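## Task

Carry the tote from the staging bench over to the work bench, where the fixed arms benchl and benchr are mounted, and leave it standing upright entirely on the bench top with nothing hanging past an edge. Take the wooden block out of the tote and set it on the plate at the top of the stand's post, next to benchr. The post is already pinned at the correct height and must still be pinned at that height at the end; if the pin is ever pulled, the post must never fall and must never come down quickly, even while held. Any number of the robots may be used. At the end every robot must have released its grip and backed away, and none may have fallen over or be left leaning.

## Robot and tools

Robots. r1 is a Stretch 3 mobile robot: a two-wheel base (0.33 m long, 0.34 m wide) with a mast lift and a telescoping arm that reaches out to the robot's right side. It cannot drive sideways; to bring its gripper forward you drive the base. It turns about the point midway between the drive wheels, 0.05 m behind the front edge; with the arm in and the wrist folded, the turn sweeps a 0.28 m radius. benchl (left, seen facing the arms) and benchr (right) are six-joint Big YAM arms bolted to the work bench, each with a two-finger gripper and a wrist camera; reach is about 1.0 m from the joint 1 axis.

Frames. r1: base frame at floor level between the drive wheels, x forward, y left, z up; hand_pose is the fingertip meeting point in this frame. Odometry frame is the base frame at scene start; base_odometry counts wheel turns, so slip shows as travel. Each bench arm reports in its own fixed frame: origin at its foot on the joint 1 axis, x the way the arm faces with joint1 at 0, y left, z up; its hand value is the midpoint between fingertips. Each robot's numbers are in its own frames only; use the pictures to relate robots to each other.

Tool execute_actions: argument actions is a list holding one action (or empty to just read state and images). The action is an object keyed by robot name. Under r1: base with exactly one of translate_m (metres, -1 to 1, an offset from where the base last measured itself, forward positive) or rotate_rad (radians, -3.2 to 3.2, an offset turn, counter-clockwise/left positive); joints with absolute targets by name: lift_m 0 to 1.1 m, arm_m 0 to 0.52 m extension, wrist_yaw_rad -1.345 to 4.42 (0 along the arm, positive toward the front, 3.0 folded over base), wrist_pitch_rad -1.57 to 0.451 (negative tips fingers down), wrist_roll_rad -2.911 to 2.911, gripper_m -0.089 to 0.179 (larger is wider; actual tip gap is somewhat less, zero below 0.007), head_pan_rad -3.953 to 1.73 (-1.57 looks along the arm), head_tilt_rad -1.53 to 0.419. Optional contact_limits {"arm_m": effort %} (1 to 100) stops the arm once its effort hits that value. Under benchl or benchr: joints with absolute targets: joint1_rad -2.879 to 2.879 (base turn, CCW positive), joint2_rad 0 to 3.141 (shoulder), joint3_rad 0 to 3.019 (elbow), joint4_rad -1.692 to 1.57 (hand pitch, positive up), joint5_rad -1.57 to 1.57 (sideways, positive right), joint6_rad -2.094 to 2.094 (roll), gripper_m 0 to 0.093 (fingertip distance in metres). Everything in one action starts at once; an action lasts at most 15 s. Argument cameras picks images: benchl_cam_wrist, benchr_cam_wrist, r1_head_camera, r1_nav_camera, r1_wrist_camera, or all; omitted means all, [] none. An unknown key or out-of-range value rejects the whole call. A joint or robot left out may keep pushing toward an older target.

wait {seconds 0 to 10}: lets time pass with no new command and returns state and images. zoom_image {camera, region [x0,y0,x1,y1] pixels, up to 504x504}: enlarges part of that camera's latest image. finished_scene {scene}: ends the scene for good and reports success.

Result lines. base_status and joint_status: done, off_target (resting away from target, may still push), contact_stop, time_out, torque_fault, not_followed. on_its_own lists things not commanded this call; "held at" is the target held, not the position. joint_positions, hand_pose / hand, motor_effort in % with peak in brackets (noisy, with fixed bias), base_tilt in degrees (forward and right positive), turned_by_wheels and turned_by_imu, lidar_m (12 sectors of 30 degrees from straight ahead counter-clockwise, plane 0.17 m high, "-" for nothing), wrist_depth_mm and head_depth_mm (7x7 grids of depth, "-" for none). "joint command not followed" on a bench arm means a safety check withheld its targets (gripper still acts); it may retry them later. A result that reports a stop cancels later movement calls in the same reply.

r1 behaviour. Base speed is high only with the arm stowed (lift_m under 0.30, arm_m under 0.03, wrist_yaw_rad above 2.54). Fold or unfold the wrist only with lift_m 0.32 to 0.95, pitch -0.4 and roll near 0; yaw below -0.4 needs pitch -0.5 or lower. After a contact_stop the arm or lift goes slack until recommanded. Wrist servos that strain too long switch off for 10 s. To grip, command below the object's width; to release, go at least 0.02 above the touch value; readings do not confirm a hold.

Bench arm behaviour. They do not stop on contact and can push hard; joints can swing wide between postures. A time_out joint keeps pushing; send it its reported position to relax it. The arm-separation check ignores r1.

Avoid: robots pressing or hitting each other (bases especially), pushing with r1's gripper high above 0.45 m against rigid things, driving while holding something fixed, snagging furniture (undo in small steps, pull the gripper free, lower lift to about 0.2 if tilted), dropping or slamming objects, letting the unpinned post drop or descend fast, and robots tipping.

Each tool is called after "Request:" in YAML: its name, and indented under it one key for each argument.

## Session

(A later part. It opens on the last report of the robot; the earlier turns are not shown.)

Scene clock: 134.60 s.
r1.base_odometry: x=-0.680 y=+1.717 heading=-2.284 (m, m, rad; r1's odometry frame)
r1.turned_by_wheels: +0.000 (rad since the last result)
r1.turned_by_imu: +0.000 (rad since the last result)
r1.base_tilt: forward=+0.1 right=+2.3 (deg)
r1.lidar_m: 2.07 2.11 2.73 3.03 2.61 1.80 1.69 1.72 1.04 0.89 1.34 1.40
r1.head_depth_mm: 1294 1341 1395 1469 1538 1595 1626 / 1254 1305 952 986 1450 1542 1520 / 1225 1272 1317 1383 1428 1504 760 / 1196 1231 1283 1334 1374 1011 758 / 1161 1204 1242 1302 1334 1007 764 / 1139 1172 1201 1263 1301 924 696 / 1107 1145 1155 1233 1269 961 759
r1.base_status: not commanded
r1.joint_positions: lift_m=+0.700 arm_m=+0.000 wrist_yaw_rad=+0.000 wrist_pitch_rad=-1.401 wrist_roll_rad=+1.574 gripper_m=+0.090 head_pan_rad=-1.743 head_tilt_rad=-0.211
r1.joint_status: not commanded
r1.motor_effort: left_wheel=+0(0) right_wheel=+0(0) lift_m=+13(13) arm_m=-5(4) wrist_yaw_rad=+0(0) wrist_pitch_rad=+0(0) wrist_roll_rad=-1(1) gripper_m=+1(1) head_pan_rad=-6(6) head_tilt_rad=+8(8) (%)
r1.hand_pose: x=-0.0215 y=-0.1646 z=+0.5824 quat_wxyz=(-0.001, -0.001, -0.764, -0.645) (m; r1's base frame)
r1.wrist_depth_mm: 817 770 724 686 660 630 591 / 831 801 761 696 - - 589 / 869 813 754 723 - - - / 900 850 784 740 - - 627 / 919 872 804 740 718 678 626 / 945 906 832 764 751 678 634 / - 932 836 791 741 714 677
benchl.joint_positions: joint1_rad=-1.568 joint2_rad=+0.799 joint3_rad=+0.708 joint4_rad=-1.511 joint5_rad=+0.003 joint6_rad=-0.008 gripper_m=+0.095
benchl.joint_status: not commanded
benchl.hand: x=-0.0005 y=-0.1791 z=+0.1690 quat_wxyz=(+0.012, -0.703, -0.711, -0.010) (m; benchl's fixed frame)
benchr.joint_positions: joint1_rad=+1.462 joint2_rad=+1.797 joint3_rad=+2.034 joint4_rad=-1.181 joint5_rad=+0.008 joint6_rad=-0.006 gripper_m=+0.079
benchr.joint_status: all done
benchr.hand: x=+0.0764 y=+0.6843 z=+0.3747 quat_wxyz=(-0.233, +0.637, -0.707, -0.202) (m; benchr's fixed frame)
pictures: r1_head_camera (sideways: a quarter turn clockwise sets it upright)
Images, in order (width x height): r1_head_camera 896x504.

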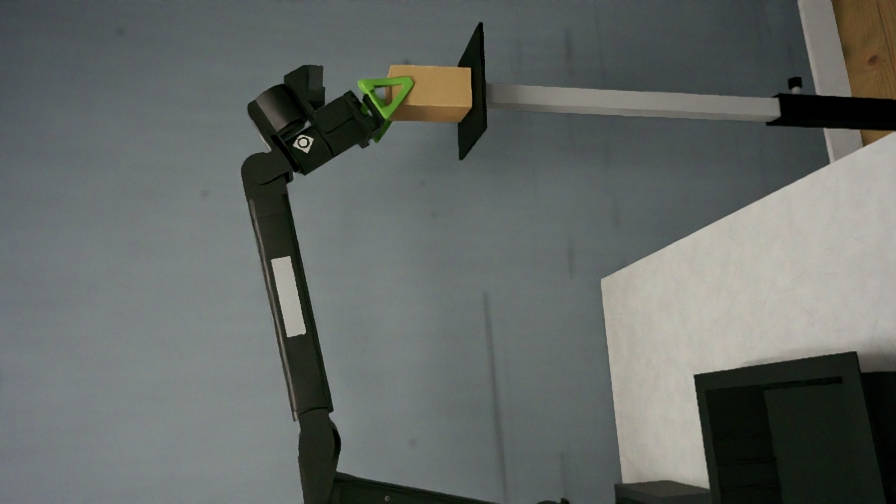

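Request:
execute_actions:
  actions:
    - {"benchr":{"joints":{"joint3_rad":2.02}}}
  cameras: []

Request:
execute_actions:
  actions:
    - {"benchr":{"joints":{"gripper_m":0.093}}}
  cameras: []

Request:
execute_actions:
  actions:
    - {"benchr":{"joints":{"joint2_rad":1.3}}}
  cameras: ["r1_head_camera","r1_nav_camera","benchr_cam_wrist"]

Scene clock: 136.20 s.
r1.base_odometry: x=-0.680 y=+1.717 heading=-2.284 (m, m, rad; r1's odometry frame)
r1.turned_by_wheels: +0.000 (rad since the last result)
r1.turned_by_imu: +0.000 (rad since the last result)
r1.base_tilt: forward=+0.1 right=+2.3 (deg)
r1.lidar_m: 2.07 2.11 2.73 3.05 2.62 1.80 1.69 1.72 1.05 0.89 1.34 1.40
r1.head_depth_mm: 1289 1347 1399 1465 1531 1602 1652 / 1264 1306 952 980 1448 1537 1525 / 1225 1269 1317 1364 1441 1499 764 / 1192 1241 1293 1336 1383 1013 763 / 1166 1212 1232 1297 1342 1011 762 / 1127 1178 1205 1259 1312 925 696 / 1109 1149 1152 1230 1275 956 757
r1.base_status: not commanded
r1.joint_positions: lift_m=+0.700 arm_m=+0.000 wrist_yaw_rad=+0.000 wrist_pitch_rad=-1.401 wrist_roll_rad=+1.574 gripper_m=+0.090 head_pan_rad=-1.743 head_tilt_rad=-0.211
r1.joint_status: not commanded
r1.motor_effort: left_wheel=+0(0) right_wheel=+0(0) lift_m=+13(13) arm_m=-4(4) wrist_yaw_rad=+0(0) wrist_pitch_rad=+0(0) wrist_roll_rad=-2(1) gripper_m=+0(0) head_pan_rad=-6(5) head_tilt_rad=+7(8) (%)
r1.hand_pose: x=-0.0215 y=-0.1646 z=+0.5824 quat_wxyz=(-0.001, -0.001, -0.764, -0.645) (m; r1's base frame)
r1.wrist_depth_mm: 826 778 723 694 655 604 578 / 856 808 757 724 - - 603 / 871 809 757 735 - - - / 880 832 771 737 - - 619 / 968 855 798 740 735 665 629 / 929 892 807 783 720 688 657 / - 917 856 781 742 706 671
benchl.joint_positions: joint1_rad=-1.568 joint2_rad=+0.799 joint3_rad=+0.708 joint4_rad=-1.511 joint5_rad=+0.003 joint6_rad=-0.008 gripper_m=+0.095
benchl.joint_status: not commanded
benchl.hand: x=-0.0005 y=-0.1791 z=+0.1690 quat_wxyz=(+0.012, -0.703, -0.711, -0.010) (m; benchl's fixed frame)
benchr.joint_positions: joint1_rad=+1.462 joint2_rad=+1.793 joint3_rad=+2.018 joint4_rad=-1.173 joint5_rad=+0.009 joint6_rad=-0.007 gripper_m=+0.079
benchr.joint_status: all done
benchr.hand: x=+0.0764 y=+0.6830 z=+0.3702 quat_wxyz=(-0.232, +0.637, -0.707, -0.200) (m; benchr's fixed frame)
pictures: none
No camera images: the call's "cameras" was empty. Leave "cameras" out to get every camera's image.

Scene clock: 137.03 s.
r1.base_odometry: x=-0.680 y=+1.717 heading=-2.284 (m, m, rad; r1's odometry frame)
r1.turned_by_wheels: +0.000 (rad since the last result)
r1.turned_by_imu: +0.000 (rad since the last result)
r1.base_tilt: forward=+0.1 right=+2.3 (deg)
r1.lidar_m: 2.07 2.11 2.73 3.04 2.63 1.80 1.69 1.72 1.05 0.89 1.34 1.40
r1.head_depth_mm: 1286 1344 1409 1463 1522 1597 1635 / 1252 1305 962 987 1450 1543 1542 / 1221 1268 1303 1370 1438 1503 765 / 1187 1239 1283 1338 1382 1009 760 / 1161 1204 1238 1298 1341 1009 764 / 1131 1180 1199 1261 1308 922 698 / 1104 1139 1156 1233 1275 958 760
r1.base_status: not commanded
r1.joint_positions: lift_m=+0.700 arm_m=+0.000 wrist_yaw_rad=+0.000 wrist_pitch_rad=-1.401 wrist_roll_rad=+1.574 gripper_m=+0.090 head_pan_rad=-1.743 head_tilt_rad=-0.211
r1.joint_status: not commanded
r1.motor_effort: left_wheel=+1(1) right_wheel=+1(1) lift_m=+13(13) arm_m=-4(5) wrist_yaw_rad=+1(0) wrist_pitch_rad=+0(0) wrist_roll_rad=-1(1) gripper_m=+1(0) head_pan_rad=-5(5) head_tilt_rad=+8(8) (%)
r1.hand_pose: x=-0.0215 y=-0.1646 z=+0.5824 quat_wxyz=(-0.001, -0.001, -0.764, -0.645) (m; r1's base frame)
r1.wrist_depth_mm: 811 788 756 687 659 608 586 / 859 783 742 696 - - 593 / 888 806 747 730 - - - / 872 847 790 717 - - 621 / 925 861 761 772 727 686 637 / 916 895 805 763 753 694 659 / - 950 835 786 766 733 669
benchl.joint_positions: joint1_rad=-1.568 joint2_rad=+0.799 joint3_rad=+0.708 joint4_rad=-1.511 joint5_rad=+0.003 joint6_rad=-0.008 gripper_m=+0.095
benchl.joint_status: not commanded
benchl.hand: x=-0.0005 y=-0.1791 z=+0.1690 quat_wxyz=(+0.012, -0.703, -0.711, -0.010) (m; benchl's fixed frame)
benchr.joint_positions: joint1_rad=+1.462 joint2_rad=+1.776 joint3_rad=+2.018 joint4_rad=-1.170 joint5_rad=+0.009 joint6_rad=-0.007 gripper_m=+0.093
benchr.joint_status: all done
benchr.hand: x=+0.0760 y=+0.6796 z=+0.3819 quat_wxyz=(-0.239, +0.635, -0.705, -0.207) (m; benchr's fixed frame)
pictures: none
No camera images: the call's "cameras" was empty. Leave "cameras" out to get every camera's image.

Scene clock: 138.93 s.
r1.base_odometry: x=-0.680 y=+1.717 heading=-2.284 (m, m, rad; r1's odometry frame)
r1.turned_by_wheels: +0.000 (rad since the last result)
r1.turned_by_imu: +0.000 (rad since the last result)
r1.base_tilt: forward=+0.1 right=+2.2 (deg)
r1.lidar_m: 2.07 2.11 2.73 3.04 2.62 1.80 1.69 1.72 1.04 0.89 1.34 1.40
r1.head_depth_mm: 1297 1346 1400 1454 1539 1610 1644 / 1258 1317 1356 984 1447 1544 1538 / 1230 1280 1322 1380 1430 1499 760 / 1198 1219 1284 1338 1386 1007 764 / 1151 1212 1249 1303 1353 1008 762 / 1122 1176 1210 1263 1313 928 697 / 1108 885 1183 1224 1267 955 756
r1.base_status: not commanded
r1.joint_positions: lift_m=+0.700 arm_m=+0.000 wrist_yaw_rad=+0.000 wrist_pitch_rad=-1.401 wrist_roll_rad=+1.574 gripper_m=+0.090 head_pan_rad=-1.743 head_tilt_rad=-0.211
r1.joint_status: not commanded
r1.motor_effort: left_wheel=+0(0) right_wheel=+0(0) lift_m=+13(13) arm_m=-4(5) wrist_yaw_rad=+0(0) wrist_pitch_rad=+0(0) wrist_roll_rad=-1(1) gripper_m=+1(1) head_pan_rad=-6(6) head_tilt_rad=+8(8) (%)
r1.hand_pose: x=-0.0215 y=-0.1646 z=+0.5824 quat_wxyz=(-0.001, -0.001, -0.764, -0.645) (m; r1's base frame)
r1.wrist_depth_mm: 809 785 738 690 668 613 587 / 840 797 739 712 - - 595 / 864 805 764 703 - - - / 858 827 786 738 - - 629 / 916 841 794 756 720 674 625 / 960 912 816 782 746 680 657 / - 902 845 797 757 704 655
benchl.joint_positions: joint1_rad=-1.568 joint2_rad=+0.799 joint3_rad=+0.708 joint4_rad=-1.511 joint5_rad=+0.003 joint6_rad=-0.008 gripper_m=+0.095
benchl.joint_status: not commanded
benchl.hand: x=-0.0005 y=-0.1791 z=+0.1690 quat_wxyz=(+0.012, -0.703, -0.711, -0.010) (m; benchl's fixed frame)
benchr.joint_positions: joint1_rad=+1.462 joint2_rad=+1.304 joint3_rad=+2.010 joint4_rad=-1.163 joint5_rad=+0.009 joint6_rad=-0.007 gripper_m=+0.093
benchr.joint_status: all done
benchr.hand: x=+0.0560 y=+0.4955 z=+0.6532 quat_wxyz=(-0.397, +0.567, -0.631, -0.349) (m; benchr's fixed frame)
pictures: benchr_cam_wrist, r1_head_camera (sideways: a quarter turn clockwise sets it upright), r1_nav_camera (sideways: a quarter turn counterclockwise sets it upright)
Images, in order (width x height): benchr_cam_wrist 504x504, r1_head_camera 896x504, r1_nav_camera 672x504.

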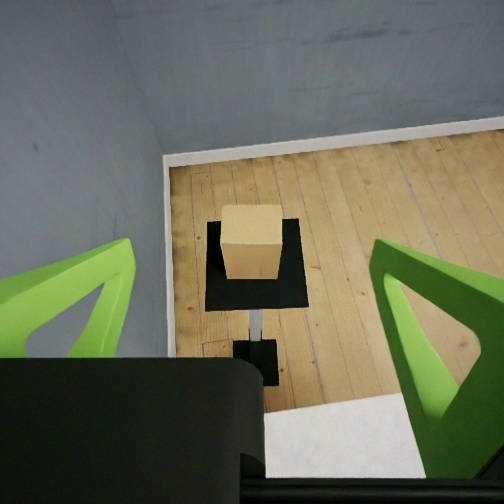

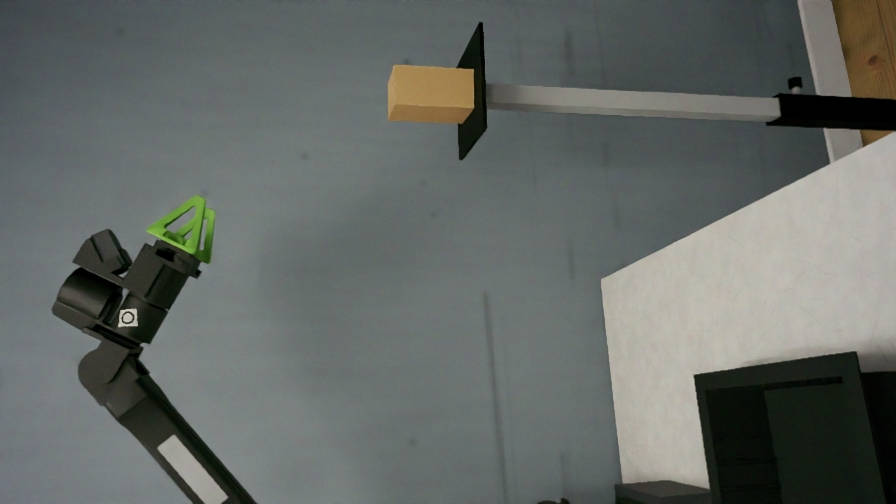

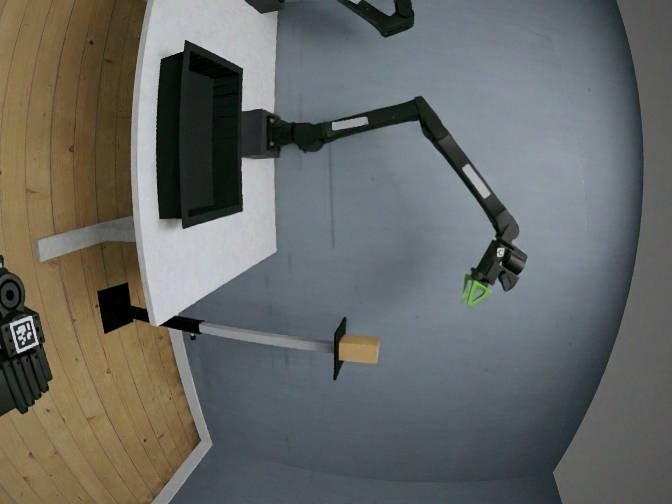

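Request:
finished_scene:
  scene: 1

The scene is finished: the task was done.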